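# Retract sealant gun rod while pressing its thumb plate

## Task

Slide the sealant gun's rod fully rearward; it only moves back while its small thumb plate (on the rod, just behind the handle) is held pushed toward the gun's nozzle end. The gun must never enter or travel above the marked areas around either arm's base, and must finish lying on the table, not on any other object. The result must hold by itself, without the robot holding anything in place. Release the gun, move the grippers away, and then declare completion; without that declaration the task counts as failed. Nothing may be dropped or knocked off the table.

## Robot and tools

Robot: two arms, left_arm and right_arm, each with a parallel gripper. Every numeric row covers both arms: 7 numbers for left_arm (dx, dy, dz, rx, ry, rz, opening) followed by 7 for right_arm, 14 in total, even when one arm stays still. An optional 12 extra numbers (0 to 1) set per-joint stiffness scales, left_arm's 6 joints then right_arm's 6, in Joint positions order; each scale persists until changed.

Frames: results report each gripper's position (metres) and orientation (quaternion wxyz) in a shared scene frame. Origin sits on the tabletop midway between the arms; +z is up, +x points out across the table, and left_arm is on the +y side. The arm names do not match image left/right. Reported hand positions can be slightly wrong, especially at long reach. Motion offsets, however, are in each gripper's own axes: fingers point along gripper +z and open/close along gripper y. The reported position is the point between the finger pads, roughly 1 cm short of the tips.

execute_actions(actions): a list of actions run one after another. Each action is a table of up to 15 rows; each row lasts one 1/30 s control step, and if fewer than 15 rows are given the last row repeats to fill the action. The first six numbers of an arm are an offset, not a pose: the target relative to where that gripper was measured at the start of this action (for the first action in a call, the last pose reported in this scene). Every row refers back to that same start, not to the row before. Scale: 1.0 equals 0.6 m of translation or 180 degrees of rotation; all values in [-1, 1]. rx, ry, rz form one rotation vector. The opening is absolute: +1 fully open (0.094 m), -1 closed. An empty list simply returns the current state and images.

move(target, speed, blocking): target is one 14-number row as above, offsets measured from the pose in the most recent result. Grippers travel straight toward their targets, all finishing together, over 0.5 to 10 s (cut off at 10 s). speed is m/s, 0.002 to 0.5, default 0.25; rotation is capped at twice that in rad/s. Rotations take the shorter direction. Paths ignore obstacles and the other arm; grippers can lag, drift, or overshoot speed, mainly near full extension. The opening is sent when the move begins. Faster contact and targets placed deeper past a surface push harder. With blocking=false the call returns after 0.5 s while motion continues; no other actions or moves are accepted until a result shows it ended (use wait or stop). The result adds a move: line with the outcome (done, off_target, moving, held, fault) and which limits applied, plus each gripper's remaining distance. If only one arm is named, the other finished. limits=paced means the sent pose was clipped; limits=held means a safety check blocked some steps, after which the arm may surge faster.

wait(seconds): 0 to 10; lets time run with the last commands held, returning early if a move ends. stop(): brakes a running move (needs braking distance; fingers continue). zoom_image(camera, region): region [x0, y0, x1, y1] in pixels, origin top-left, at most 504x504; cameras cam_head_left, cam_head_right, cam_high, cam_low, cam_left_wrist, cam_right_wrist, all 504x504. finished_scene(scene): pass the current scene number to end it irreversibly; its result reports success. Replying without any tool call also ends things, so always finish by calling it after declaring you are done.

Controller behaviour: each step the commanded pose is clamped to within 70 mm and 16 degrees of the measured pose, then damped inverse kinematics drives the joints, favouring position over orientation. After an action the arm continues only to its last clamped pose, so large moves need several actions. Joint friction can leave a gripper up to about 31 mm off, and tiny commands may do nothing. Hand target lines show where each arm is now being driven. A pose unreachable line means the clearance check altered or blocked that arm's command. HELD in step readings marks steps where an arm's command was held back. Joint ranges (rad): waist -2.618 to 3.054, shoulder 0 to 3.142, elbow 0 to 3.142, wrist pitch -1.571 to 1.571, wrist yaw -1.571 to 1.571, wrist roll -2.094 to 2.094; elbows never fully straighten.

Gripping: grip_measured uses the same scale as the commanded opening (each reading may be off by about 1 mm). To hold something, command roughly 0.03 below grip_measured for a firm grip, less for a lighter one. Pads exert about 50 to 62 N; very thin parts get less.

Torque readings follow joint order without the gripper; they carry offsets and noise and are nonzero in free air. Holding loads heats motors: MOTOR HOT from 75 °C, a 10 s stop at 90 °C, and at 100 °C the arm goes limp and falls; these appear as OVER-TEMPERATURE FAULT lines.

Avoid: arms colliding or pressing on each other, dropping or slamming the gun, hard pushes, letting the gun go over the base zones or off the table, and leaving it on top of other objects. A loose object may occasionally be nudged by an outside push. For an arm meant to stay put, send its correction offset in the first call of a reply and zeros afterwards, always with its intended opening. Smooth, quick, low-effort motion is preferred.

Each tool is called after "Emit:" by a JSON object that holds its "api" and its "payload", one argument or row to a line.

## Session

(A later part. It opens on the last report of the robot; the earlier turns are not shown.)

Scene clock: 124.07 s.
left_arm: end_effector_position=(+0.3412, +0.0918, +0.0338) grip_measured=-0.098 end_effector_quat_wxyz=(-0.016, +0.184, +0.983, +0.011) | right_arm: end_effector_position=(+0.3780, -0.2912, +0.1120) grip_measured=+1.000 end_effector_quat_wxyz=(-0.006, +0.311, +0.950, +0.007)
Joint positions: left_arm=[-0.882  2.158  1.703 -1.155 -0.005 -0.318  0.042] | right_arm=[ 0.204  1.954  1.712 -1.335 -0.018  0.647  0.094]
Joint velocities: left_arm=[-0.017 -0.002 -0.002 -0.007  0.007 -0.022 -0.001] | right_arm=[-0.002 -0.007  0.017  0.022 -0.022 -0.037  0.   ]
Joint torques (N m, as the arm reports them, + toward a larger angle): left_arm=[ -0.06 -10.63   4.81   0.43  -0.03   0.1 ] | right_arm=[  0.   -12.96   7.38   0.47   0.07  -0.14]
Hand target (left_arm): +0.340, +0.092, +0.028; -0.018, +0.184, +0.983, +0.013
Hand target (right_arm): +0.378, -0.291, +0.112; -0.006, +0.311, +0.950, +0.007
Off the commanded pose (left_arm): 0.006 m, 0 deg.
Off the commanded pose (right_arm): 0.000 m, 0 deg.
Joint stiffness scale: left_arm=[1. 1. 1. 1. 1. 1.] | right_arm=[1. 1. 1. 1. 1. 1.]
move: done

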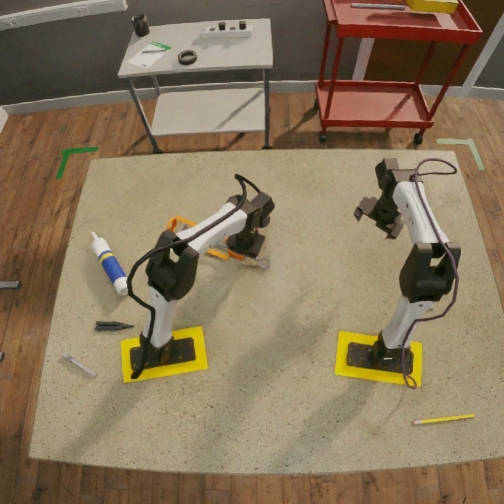

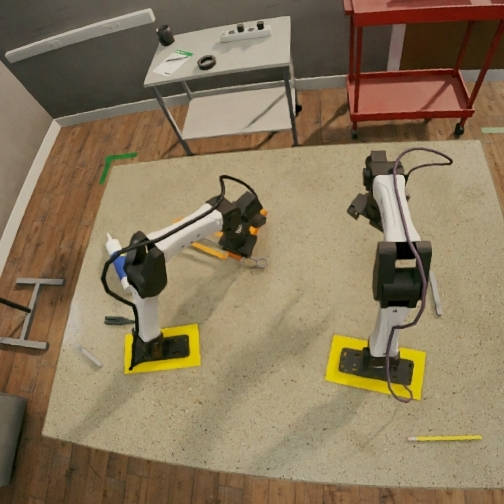

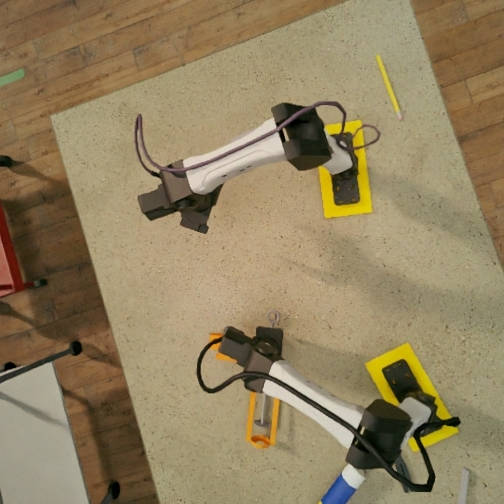

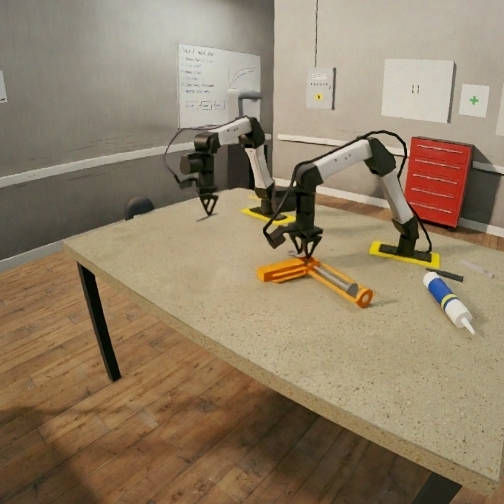

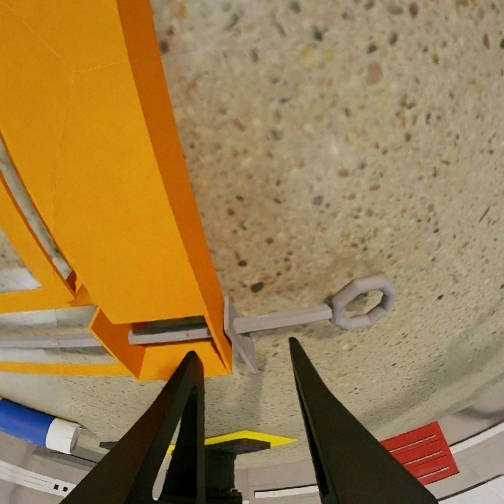

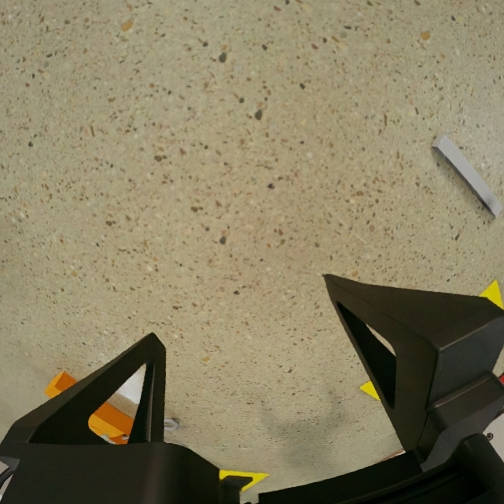

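Emit:
{"api": "move", "payload": {
  "target": [0.013,0.004,0.0,0,0,0,-0.1, 0,0,0,0,0,0,1],
  "speed": 0.03
}}

Emit:
{"api": "zoom_image", "payload": {
  "camera": "cam_left_wrist",
  "region": [80, 240, 400, 440]
}}

Scene clock: 130.57 s.
left_arm: end_effector_position=(+0.3381, +0.0945, +0.0316) grip_measured=-0.098 end_effector_quat_wxyz=(-0.017, +0.184, +0.983, +0.012) | right_arm: end_effector_position=(+0.3780, -0.2912, +0.1120) grip_measured=+1.000 end_effector_quat_wxyz=(-0.006, +0.311, +0.950, +0.007)
Joint positions: left_arm=[-0.882  2.146  1.674 -1.14  -0.005 -0.318  0.042] | right_arm=[ 0.204  1.954  1.712 -1.335 -0.018  0.647  0.094]
Joint velocities: left_arm=[-0.012 -0.012 -0.002  0.022  0.037 -0.022 -0.   ] | right_arm=[-0.007  0.012  0.007 -0.095  0.007  0.051  0.   ]
Joint torques (N m, as the arm reports them, + toward a larger angle): left_arm=[  0.02 -12.45   4.58   0.3   -0.04   0.11] | right_arm=[  0.02 -12.95   7.38   0.47   0.07  -0.15]
Hand target (left_arm): +0.335, +0.097, +0.034; -0.016, +0.184, +0.983, +0.012
Hand target (right_arm): +0.378, -0.291, +0.112; -0.006, +0.311, +0.950, +0.007
Off the commanded pose (left_arm): 0.005 m, 0 deg.
Off the commanded pose (right_arm): 0.000 m, 0 deg.
Joint stiffness scale: left_arm=[1. 1. 1. 1. 1. 1.] | right_arm=[1. 1. 1. 1. 1. 1.]
move: done

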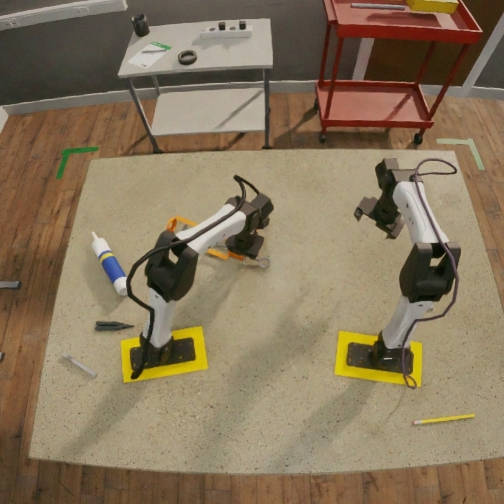

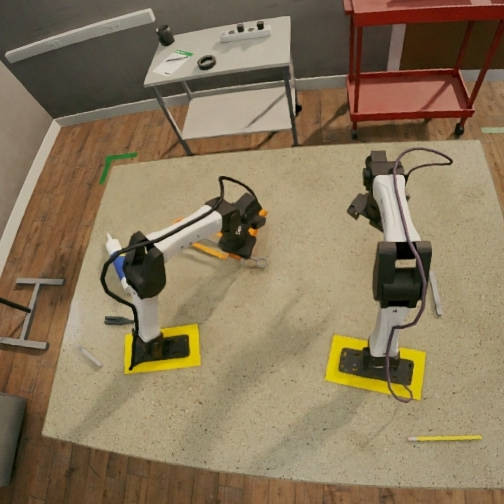

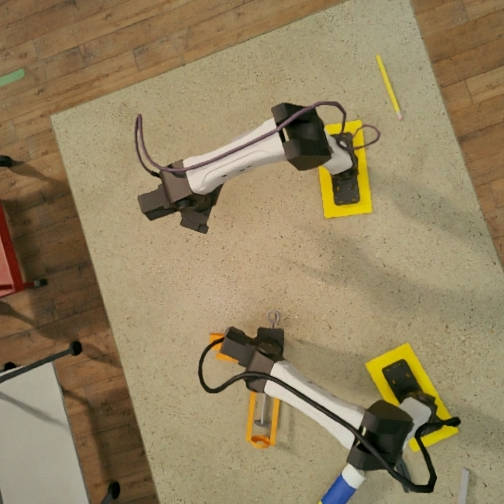

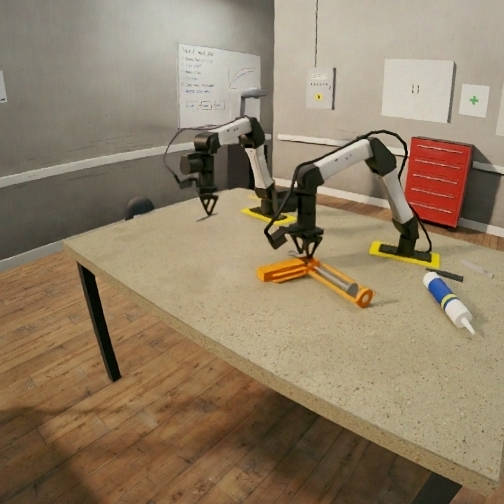

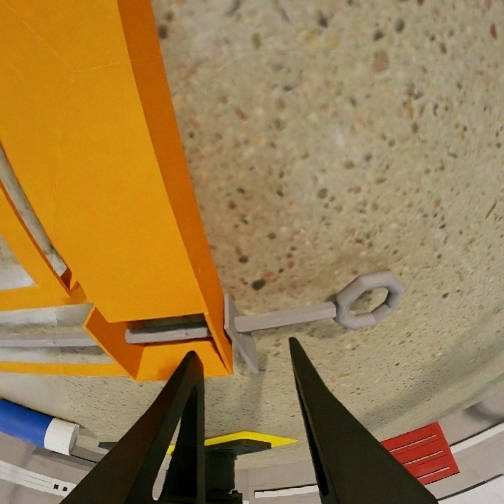

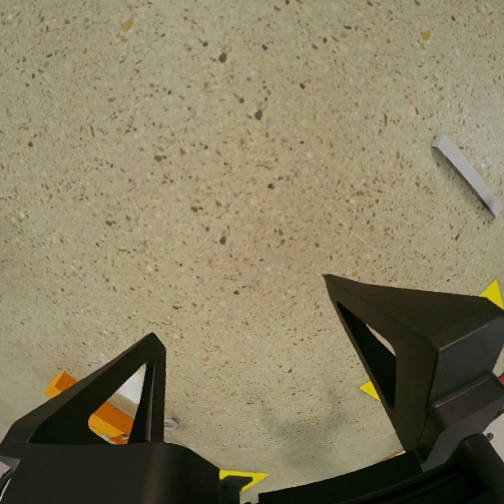

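Region (80, 240, 400, 440) of cam_left_wrist's 504x504 image, scaled by 1.575, with more detail than that image has; it fills the top 315 rows of this view, and the rest is white.

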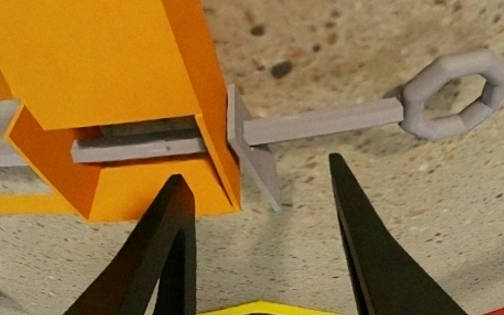

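Moved 4 mm. Now descend with a slight extra +x.

Emit:
{"api": "move", "payload": {
  "target": [0.006,0.0,0.03,0,0,0,-0.1, 0,0,0,0,0,0,1],
  "speed": 0.02
}}

Emit:
{"api": "zoom_image", "payload": {
  "camera": "cam_left_wrist",
  "region": [80, 240, 400, 440]
}}

Emit:
{"api": "zoom_image", "payload": {
  "camera": "cam_low",
  "region": [250, 210, 370, 290]
}}

Scene clock: 139.10 s.
left_arm: end_effector_position=(+0.3396, +0.0934, +0.0248) grip_measured=-0.098 end_effector_quat_wxyz=(-0.008, +0.184, +0.983, +0.008) | right_arm: end_effector_position=(+0.3780, -0.2912, +0.1120) grip_measured=+1.000 end_effector_quat_wxyz=(-0.006, +0.311, +0.950, +0.007)
Joint positions: left_arm=[-0.882  2.141  1.64  -1.092 -0.006 -0.318  0.042] | right_arm=[ 0.204  1.954  1.712 -1.335 -0.018  0.647  0.094]
Joint velocities: left_arm=[-0.012  0.007 -0.027  0.007 -0.037  0.037 -0.   ] | right_arm=[-0.012 -0.012 -0.007 -0.022  0.051  0.022  0.   ]
Joint torques (N m, as the arm reports them, + toward a larger angle): left_arm=[ -0.11 -10.26   3.42   0.56   0.     0.09] | right_arm=[ -0.01 -12.95   7.37   0.46   0.07  -0.15]
Hand target (left_arm): +0.334, +0.097, +0.014; -0.017, +0.184, +0.983, +0.012
Hand target (right_arm): +0.378, -0.291, +0.112; -0.006, +0.311, +0.950, +0.007
Off the commanded pose (left_arm): 0.013 m, 1 deg.
Off the commanded pose (right_arm): 0.000 m, 0 deg.
Joint stiffness scale: left_arm=[1. 1. 1. 1. 1. 1.] | right_arm=[1. 1. 1. 1. 1. 1.]
move: off_target (left_arm)

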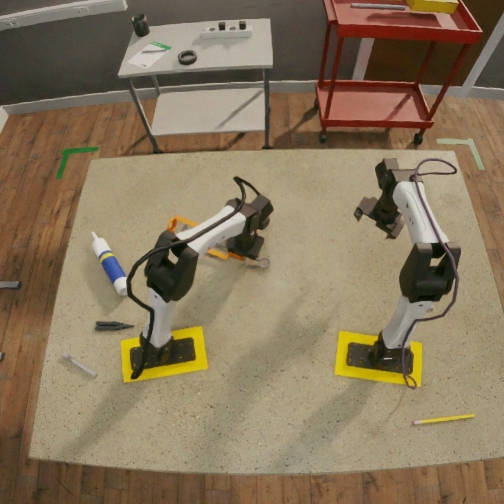

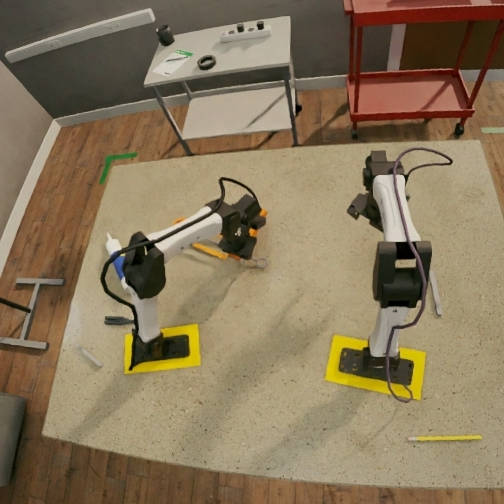

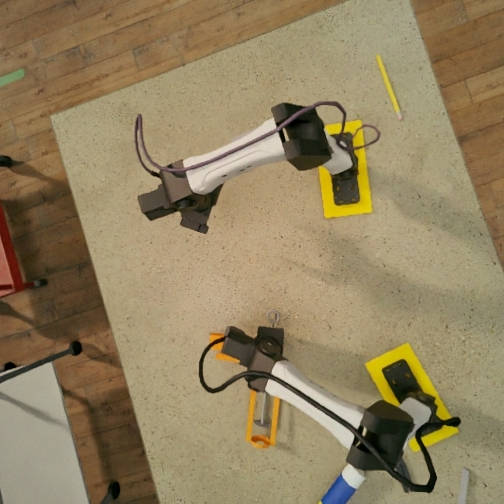

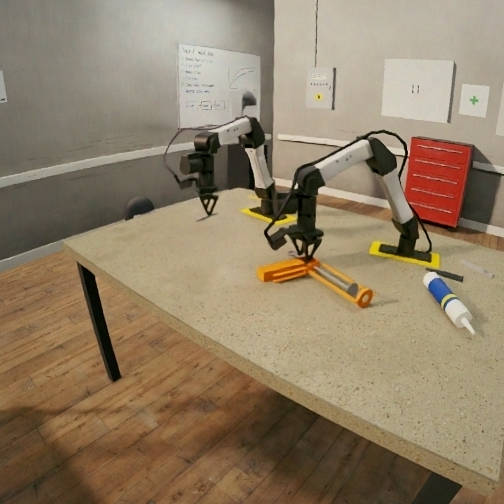

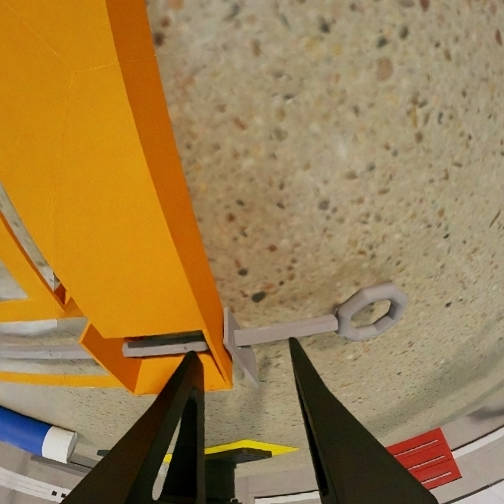

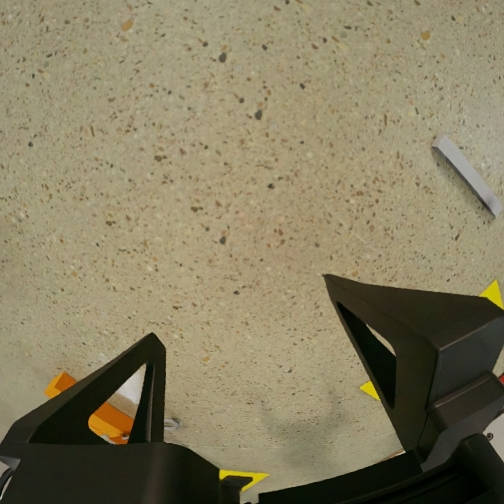

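Region (80, 240, 400, 440) of cam_left_wrist's 504x504 image, scaled by 1.575, with more detail than that image has; it fills the top 315 rows of this view, and the rest is white.

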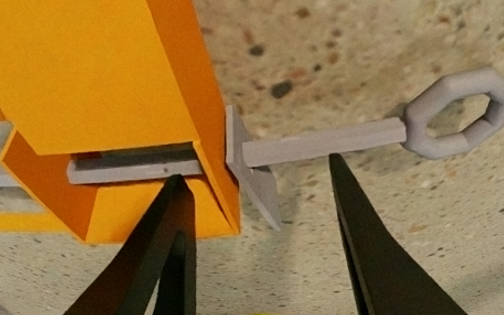

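Region (250, 210, 370, 290) of cam_low's 504x504 image, scaled by 4.200, with more detail than that image has.

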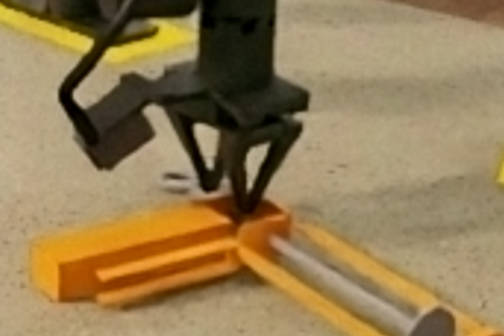

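Emit:
{"api": "execute_actions", "payload": {
  "actions": [
    [[0,0,0,0,0,0,-0.4, 0,0,0,0,0,0,1]],
    [[0,0,0,0,0,0,-0.7, 0,0,0,0,0,0,1]],
    [[0,0,0,0,0,0,-0.9, 0,0,0,0,0,0,1]]
  ]
}}

Emit:
{"api": "zoom_image", "payload": {
  "camera": "cam_left_wrist",
  "region": [80, 240, 400, 440]
}}

Scene clock: 147.77 s.
left_arm: end_effector_position=(+0.3418, +0.0968, +0.0249) grip_measured=-0.893 end_effector_quat_wxyz=(-0.004, +0.185, +0.982, +0.018) | right_arm: end_effector_position=(+0.3780, -0.2912, +0.1120) grip_measured=+1.000 end_effector_quat_wxyz=(-0.006, +0.311, +0.950, +0.007)
Joint positions: left_arm=[-0.882  2.141  1.64  -1.093 -0.028 -0.316  0.005] | right_arm=[ 0.204  1.954  1.712 -1.335 -0.018  0.647  0.094]
Joint velocities: left_arm=[ 0.002 -0.002 -0.007 -0.022 -0.007 -0.022  0.   ] | right_arm=[ 0.002 -0.002 -0.002 -0.007 -0.037 -0.007  0.   ]
Joint torques (N m, as the arm reports them, + toward a larger angle): left_arm=[  0.   -10.82   6.14   0.36   0.03   0.1 ] | right_arm=[  0.02 -12.96   7.36   0.46   0.08  -0.15]
Hand target (left_arm): +0.341, +0.095, +0.025; -0.005, +0.185, +0.983, +0.014
Hand target (right_arm): +0.378, -0.291, +0.112; -0.006, +0.311, +0.950, +0.007
Off the commanded pose (left_arm): 0.002 m, 0 deg.
Off the commanded pose (right_arm): 0.000 m, 0 deg.
Joint stiffness scale: left_arm=[1. 1. 1. 1. 1. 1.] | right_arm=[1. 1. 1. 1. 1. 1.]
Step readings (end_effector_position; steps 1 to 15: 1st action; 16 to 30: 2nd action; 31 to 45: 3rd action):
0: left_arm (+0.3397, +0.0933, +0.0248) | right_arm (+0.3780, -0.2912, +0.1120)
1: left_arm (+0.3399, +0.0936, +0.0248) | right_arm (+0.3780, -0.2912, +0.1120)
2: left_arm (+0.3403, +0.0942, +0.0248) | right_arm (+0.3780, -0.2912, +0.1120)
4: left_arm (+0.3407, +0.0947, +0.0248) | right_arm (+0.3780, -0.2912, +0.1120)
8: left_arm (+0.3407, +0.0947, +0.0248) | right_arm (+0.3780, -0.2912, +0.1120)
15: left_arm (+0.3407, +0.0947, +0.0248) | right_arm (+0.3780, -0.2912, +0.1120)
16: left_arm (+0.3408, +0.0949, +0.0248) | right_arm (+0.3780, -0.2912, +0.1120)
17: left_arm (+0.3411, +0.0952, +0.0248) | right_arm (+0.3780, -0.2912, +0.1120)
19: left_arm (+0.3413, +0.0954, +0.0248) | right_arm (+0.3780, -0.2912, +0.1120)
23: left_arm (+0.3413, +0.0954, +0.0248) | right_arm (+0.3780, -0.2912, +0.1120)
30: left_arm (+0.3413, +0.0954, +0.0248) | right_arm (+0.3780, -0.2912, +0.1120)
31: left_arm (+0.3418, +0.0963, +0.0248) | right_arm (+0.3780, -0.2912, +0.1120)
32: left_arm (+0.3419, +0.0971, +0.0249) | right_arm (+0.3780, -0.2912, +0.1120)
34: left_arm (+0.3419, +0.0971, +0.0249) | right_arm (+0.3780, -0.2912, +0.1120)
38: left_arm (+0.3418, +0.0968, +0.0249) | right_arm (+0.3780, -0.2912, +0.1120)
45: end_effector_position above

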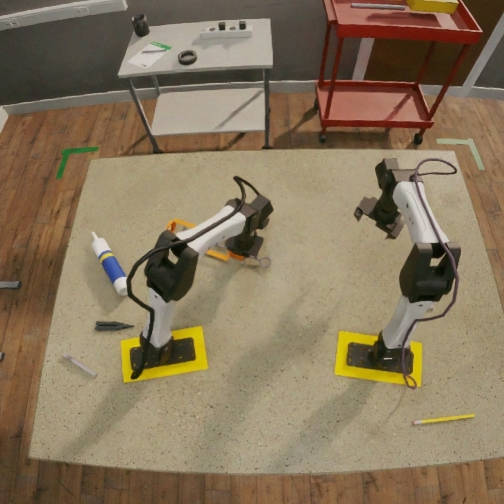

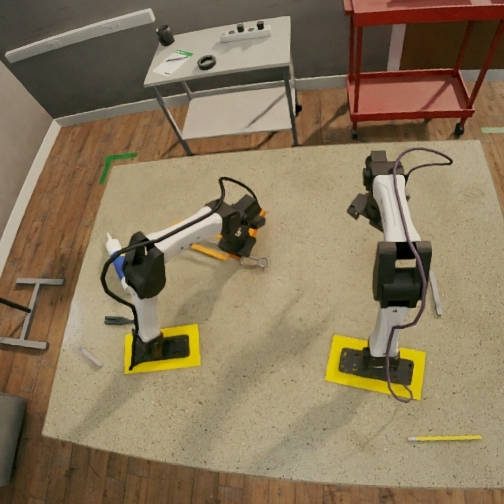

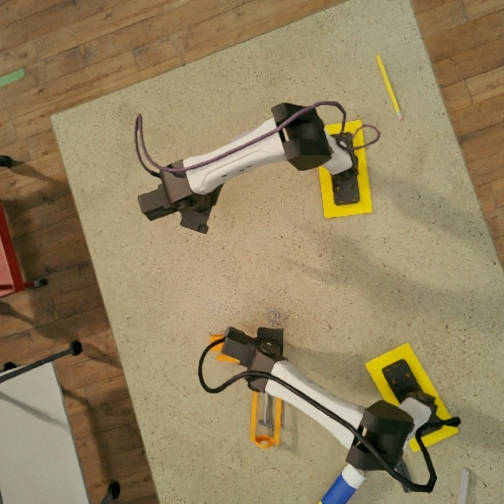

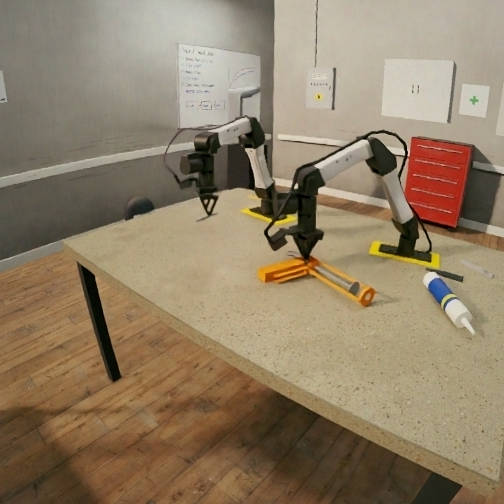

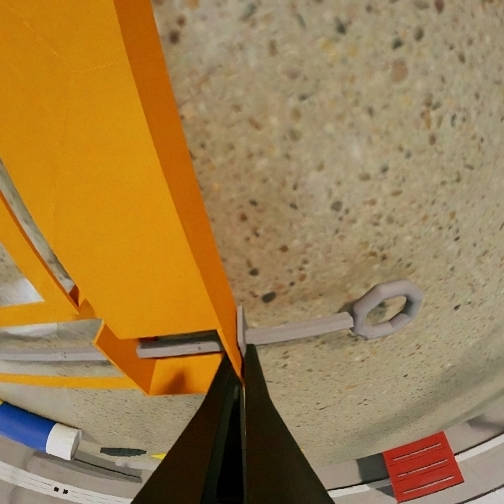

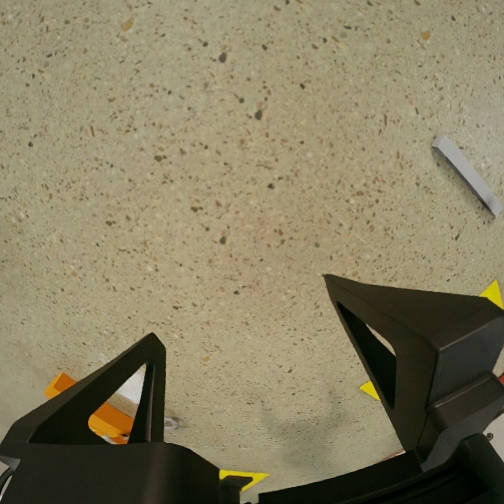

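Region (80, 240, 400, 440) of cam_left_wrist's 504x504 image, scaled by 1.575, with more detail than that image has; it fills the top 315 rows of this view, and the rest is white.

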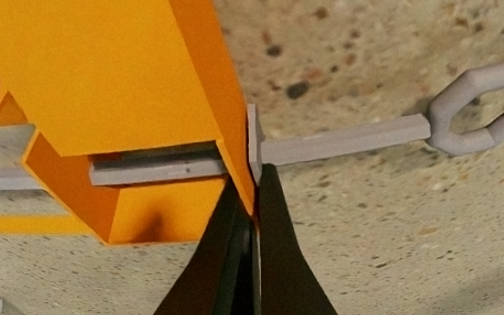

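Emit:
{"api": "move", "payload": {
  "target": [0,0,0,0,0,0,-0.94, 0.3535,0.2522,0.0497,-0.2714,-0.2129,-0.5359,0.3],
  "speed": 0.3
}}

Scene clock: 184.73 s.
left_arm: end_effector_position=(+0.3418, +0.0968, +0.0249) grip_measured=-0.915 end_effector_quat_wxyz=(-0.004, +0.185, +0.982, +0.018) | right_arm: end_effector_position=(+0.3048, -0.0474, +0.0974) grip_measured=+0.302 end_effector_quat_wxyz=(+0.393, -0.501, +0.728, +0.253)
Joint positions: left_arm=[-0.882  2.141  1.64  -1.093 -0.028 -0.316  0.004] | right_arm=[ 0.655  1.497  0.7    0.066 -0.569 -0.481  0.061]
Joint velocities: left_arm=[-0.012 -0.002 -0.012  0.007  0.007  0.007 -0.001] | right_arm=[-0.017  0.002 -0.027  0.095 -0.022  0.037 -0.001]
Joint torques (N m, as the arm reports them, + toward a larger angle): left_arm=[  0.03 -10.82   6.13   0.35  -0.04   0.12] | right_arm=[ 0.66 -5.56  5.49  2.13 -0.21 -0.24]
Hand target (left_arm): +0.342, +0.097, +0.025; -0.004, +0.185, +0.982, +0.018
Hand target (right_arm): +0.295, -0.048, +0.080; +0.374, -0.507, +0.733, +0.259
Off the commanded pose (left_arm): 0.000 m, 0 deg.
Off the commanded pose (right_arm): 0.014 m, 2 deg.
Joint stiffness scale: left_arm=[1. 1. 1. 1. 1. 1.] | right_arm=[1. 1. 1. 1. 1. 1.]
move: off_target (right_arm)

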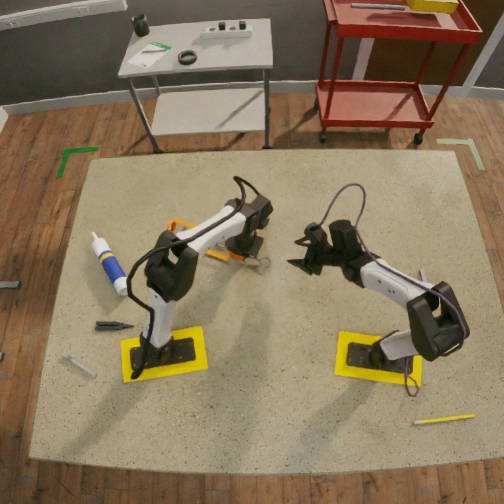

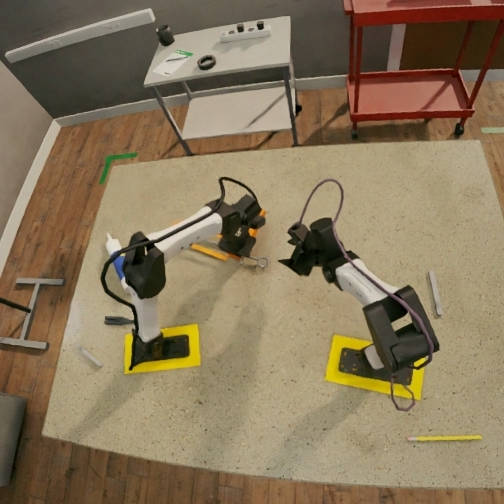

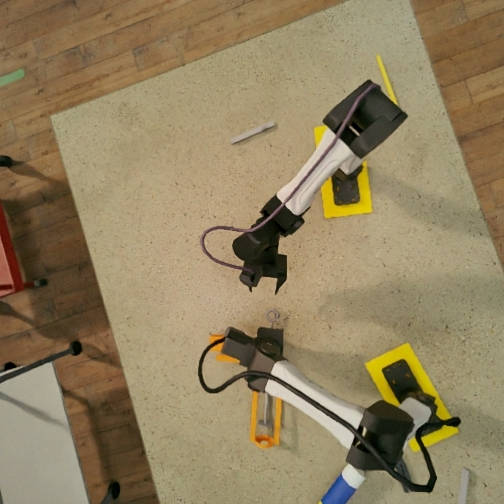

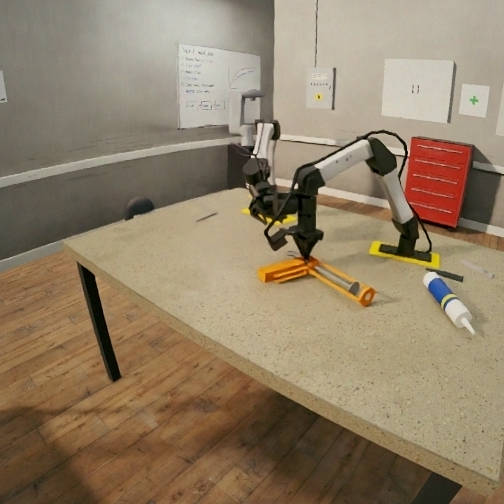

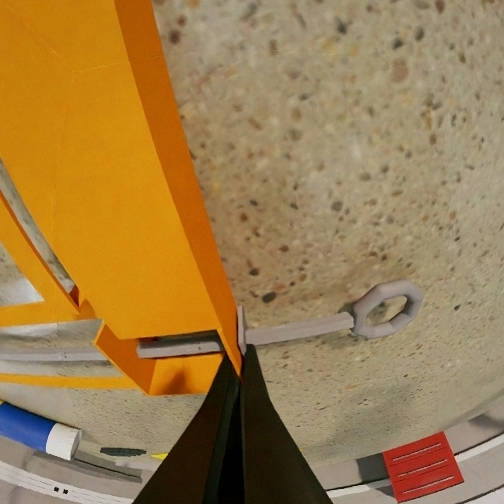

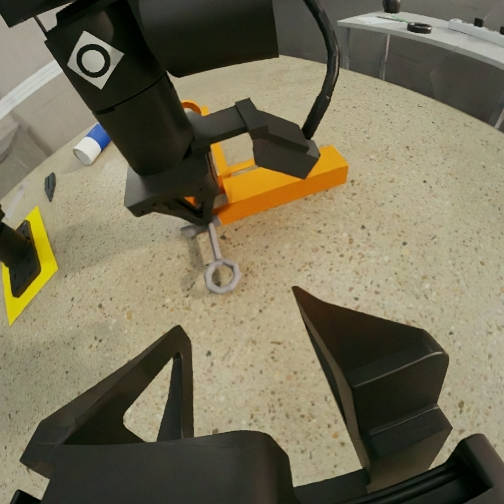

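Emit:
{"api": "move", "payload": {
  "target": [0,0,0,0,0,0,-0.94, 0.015,0.008,0.1,0,0,0,0.3],
  "speed": 0.1
}}

Scene clock: 191.83 s.
left_arm: end_effector_position=(+0.3418, +0.0968, +0.0249) grip_measured=-0.915 end_effector_quat_wxyz=(-0.004, +0.185, +0.982, +0.018) | right_arm: end_effector_position=(+0.3141, -0.0101, +0.0588) grip_measured=+0.302 end_effector_quat_wxyz=(+0.392, -0.504, +0.726, +0.253)
Joint positions: left_arm=[-0.882  2.141  1.64  -1.093 -0.028 -0.316  0.004] | right_arm=[ 0.752  1.705  0.715  0.293 -0.499 -0.415  0.061]
Joint velocities: left_arm=[-0.022 -0.012 -0.002 -0.037 -0.051  0.037  0.   ] | right_arm=[-0.012  0.002 -0.007 -0.037  0.037 -0.007 -0.   ]
Joint torques (N m, as the arm reports them, + toward a larger angle): left_arm=[  0.04 -10.82   6.14   0.35  -0.04   0.12] | right_arm=[ 0.68 -7.19  8.8   2.19 -0.03 -0.08]
Hand target (left_arm): +0.342, +0.097, +0.025; -0.004, +0.185, +0.982, +0.018
Hand target (right_arm): +0.319, -0.006, +0.057; +0.393, -0.502, +0.728, +0.252
Off the commanded pose (left_arm): 0.000 m, 0 deg.
Off the commanded pose (right_arm): 0.007 m, 0 deg.
Joint stiffness scale: left_arm=[1. 1. 1. 1. 1. 1.] | right_arm=[1. 1. 1. 1. 1. 1.]
move: done

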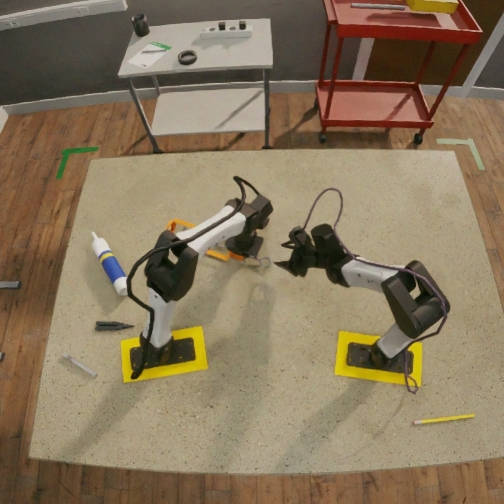

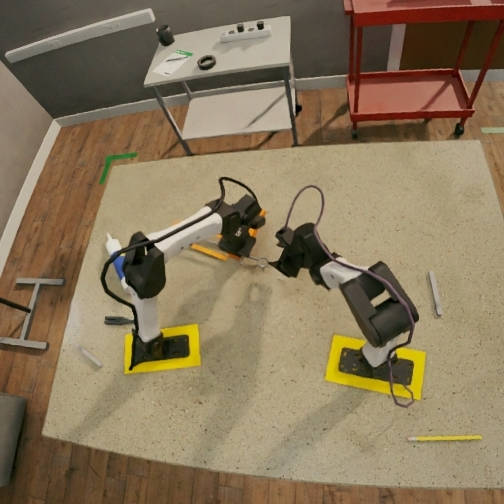

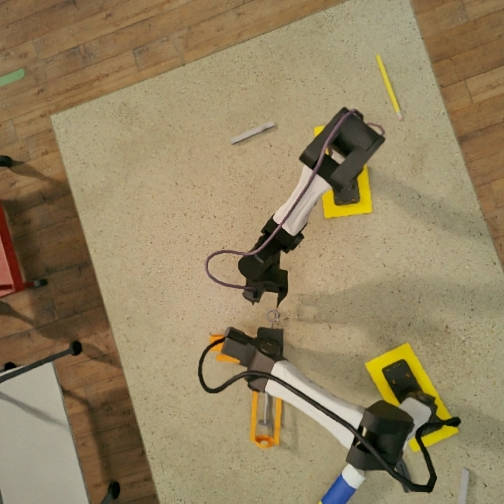

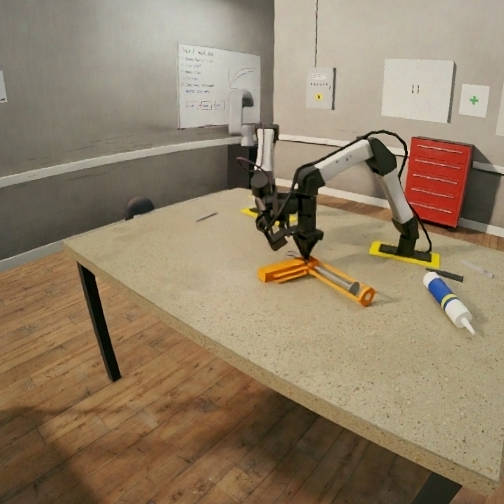

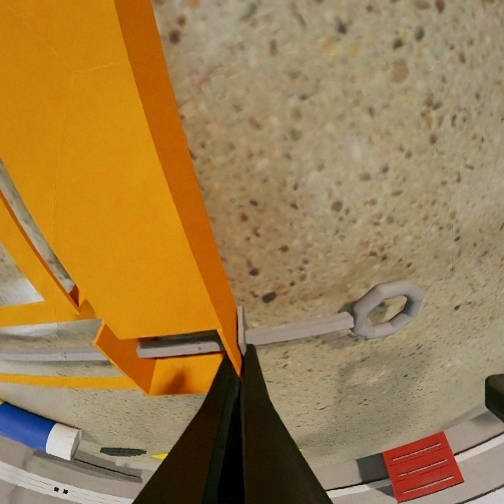

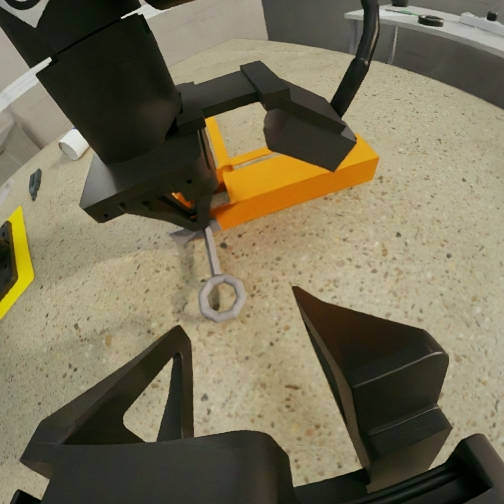

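Emit:
{"api": "move", "payload": {
  "target": [0,0,0,0,0,0,-0.94, 0.033,0.015,0.025,0,0,0,0.3],
  "speed": 0.05
}}

Emit:
{"api": "zoom_image", "payload": {
  "camera": "cam_head_left",
  "region": [210, 210, 330, 290]
}}

Scene clock: 200.10 s.
left_arm: end_effector_position=(+0.3418, +0.0968, +0.0249) grip_measured=-0.915 end_effector_quat_wxyz=(-0.004, +0.185, +0.982, +0.018) | right_arm: end_effector_position=(+0.3160, -0.0027, +0.0521) grip_measured=+0.302 end_effector_quat_wxyz=(+0.412, -0.506, +0.714, +0.253)
Joint positions: left_arm=[-0.882  2.141  1.64  -1.093 -0.028 -0.316  0.004] | right_arm=[ 0.767  1.753  0.691  0.414 -0.49  -0.407  0.061]
Joint velocities: left_arm=[-0.002  0.017 -0.012 -0.095  0.007 -0.051 -0.   ] | right_arm=[-0.007 -0.002 -0.012  0.022  0.051  0.022 -0.001]
Joint torques (N m, as the arm reports them, + toward a larger angle): left_arm=[  0.04 -10.81   6.15   0.35  -0.04   0.12] | right_arm=[ 0.75 -7.66  4.68  2.24 -0.02 -0.08]
Hand target (left_arm): +0.342, +0.097, +0.025; -0.004, +0.185, +0.982, +0.018
Hand target (right_arm): +0.307, -0.007, +0.034; +0.392, -0.504, +0.727, +0.253
Off the commanded pose (left_arm): 0.000 m, 0 deg.
Off the commanded pose (right_arm): 0.021 m, 3 deg.
Joint stiffness scale: left_arm=[1. 1. 1. 1. 1. 1.] | right_arm=[1. 1. 1. 1. 1. 1.]
move: off_target (right_arm)

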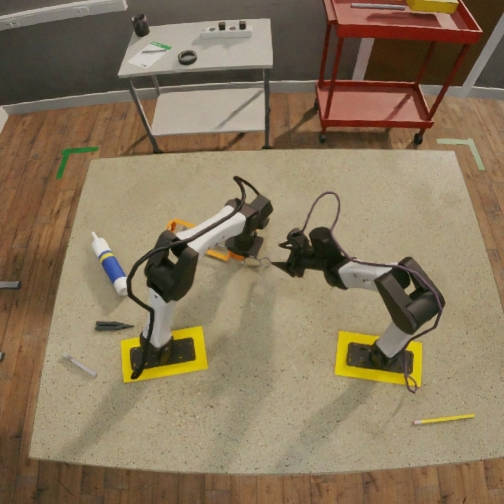

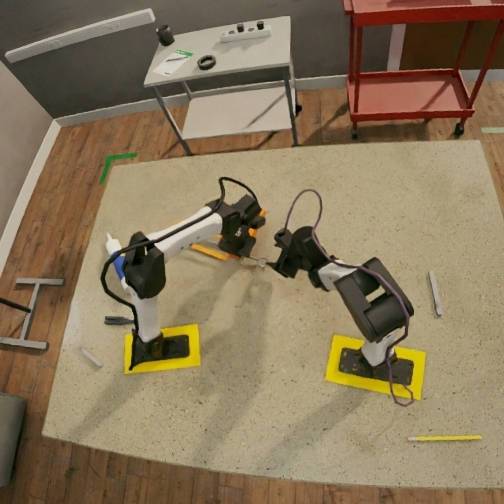

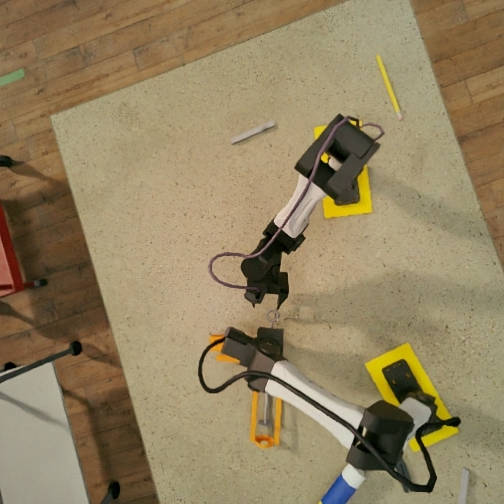

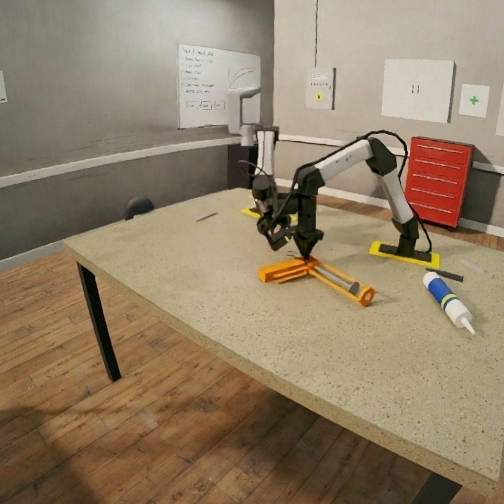

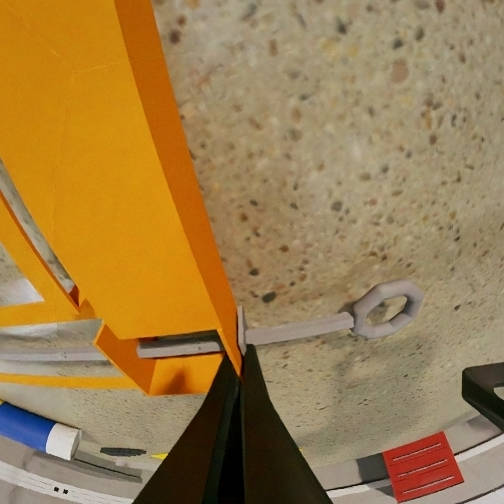

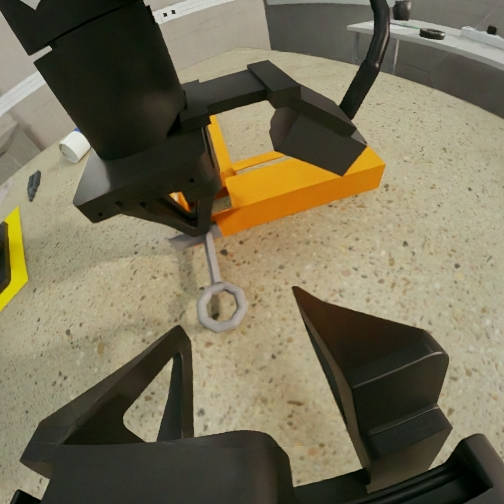

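Region (210, 210, 330, 290) of cam_head_left's 504x504 image, scaled by 4.200, with more detail than that image has.

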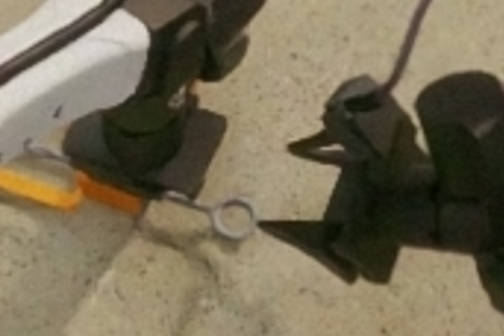

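Emit:
{"api": "move", "payload": {
  "target": [0,0,0,0,0,0,-0.94, 0.062,0.0265,0.0115,0,0.03,0,0.3],
  "speed": 0.05
}}

Emit:
{"api": "zoom_image", "payload": {
  "camera": "cam_head_left",
  "region": [210, 210, 330, 290]
}}

Scene clock: 213.73 s.
left_arm: end_effector_position=(+0.3418, +0.0968, +0.0249) grip_measured=-0.915 end_effector_quat_wxyz=(-0.004, +0.185, +0.982, +0.018) | right_arm: end_effector_position=(+0.3093, -0.0052, +0.0410) grip_measured=+0.302 end_effector_quat_wxyz=(+0.405, -0.512, +0.720, +0.234)
Joint positions: left_arm=[-0.882  2.141  1.64  -1.093 -0.028 -0.316  0.004] | right_arm=[ 0.789  1.753  0.664  0.417 -0.441 -0.421  0.061]
Joint velocities: left_arm=[ 0.002 -0.002  0.007 -0.066  0.007  0.037 -0.001] | right_arm=[-0.007 -0.012 -0.002  0.022  0.037  0.037  0.001]
Joint torques (N m, as the arm reports them, + toward a larger angle): left_arm=[  0.03 -10.8    6.14   0.35  -0.04   0.12] | right_arm=[ 0.72 -6.46  4.39  2.17 -0.06 -0.24]
Hand target (left_arm): +0.342, +0.097, +0.025; -0.004, +0.185, +0.982, +0.018
Hand target (right_arm): +0.298, -0.012, +0.017; +0.378, -0.518, +0.733, +0.229
Off the commanded pose (left_arm): 0.000 m, 0 deg.
Off the commanded pose (right_arm): 0.028 m, 4 deg.
Joint stiffness scale: left_arm=[1. 1. 1. 1. 1. 1.] | right_arm=[1. 1. 1. 1. 1. 1.]
move: off_target (right_arm)

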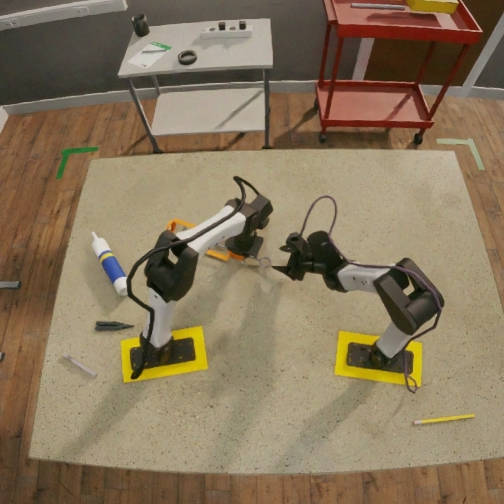

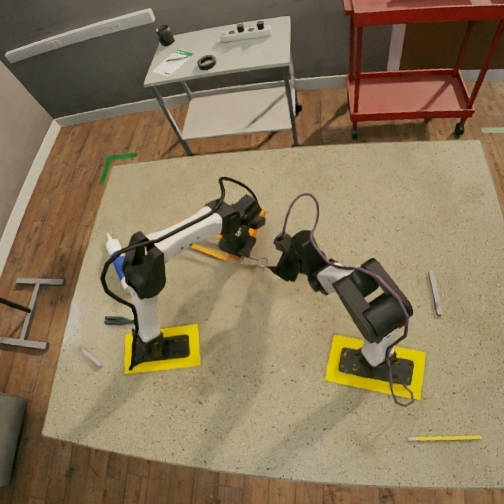

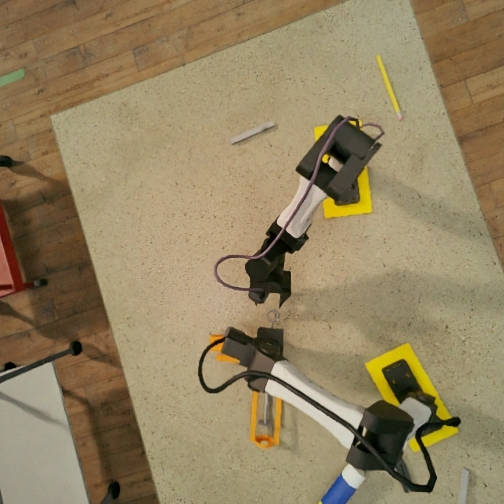

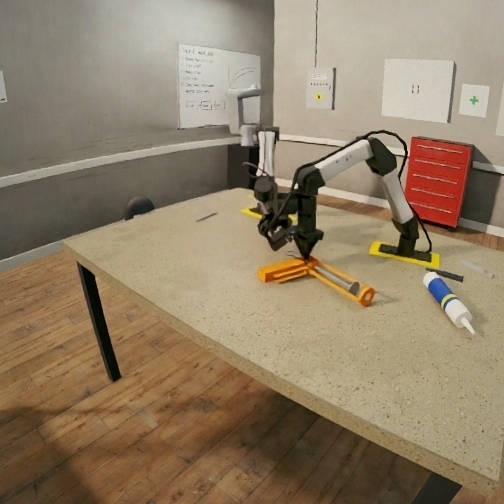

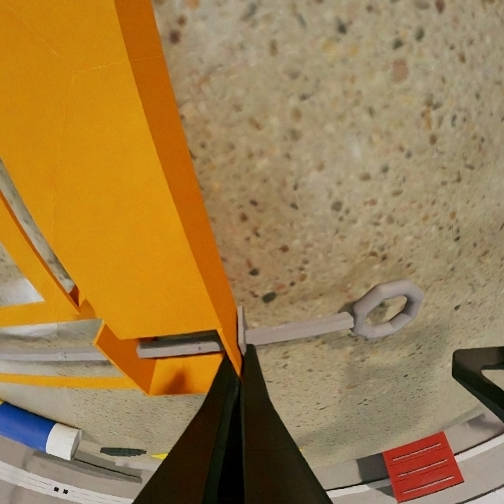

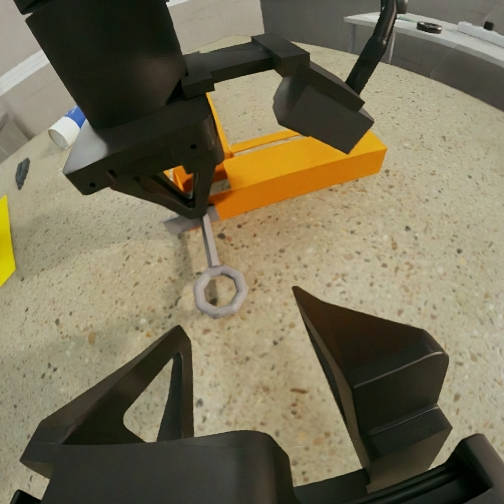

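Region (210, 210, 330, 290) of cam_head_left's 504x504 image, scaled by 4.200, with more detail than that image has.

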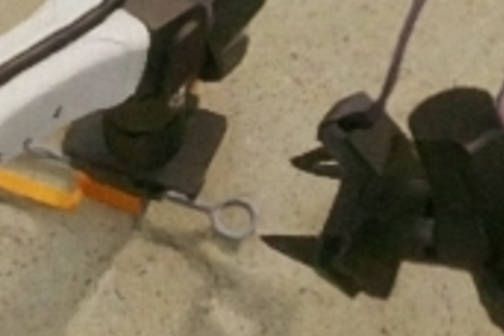

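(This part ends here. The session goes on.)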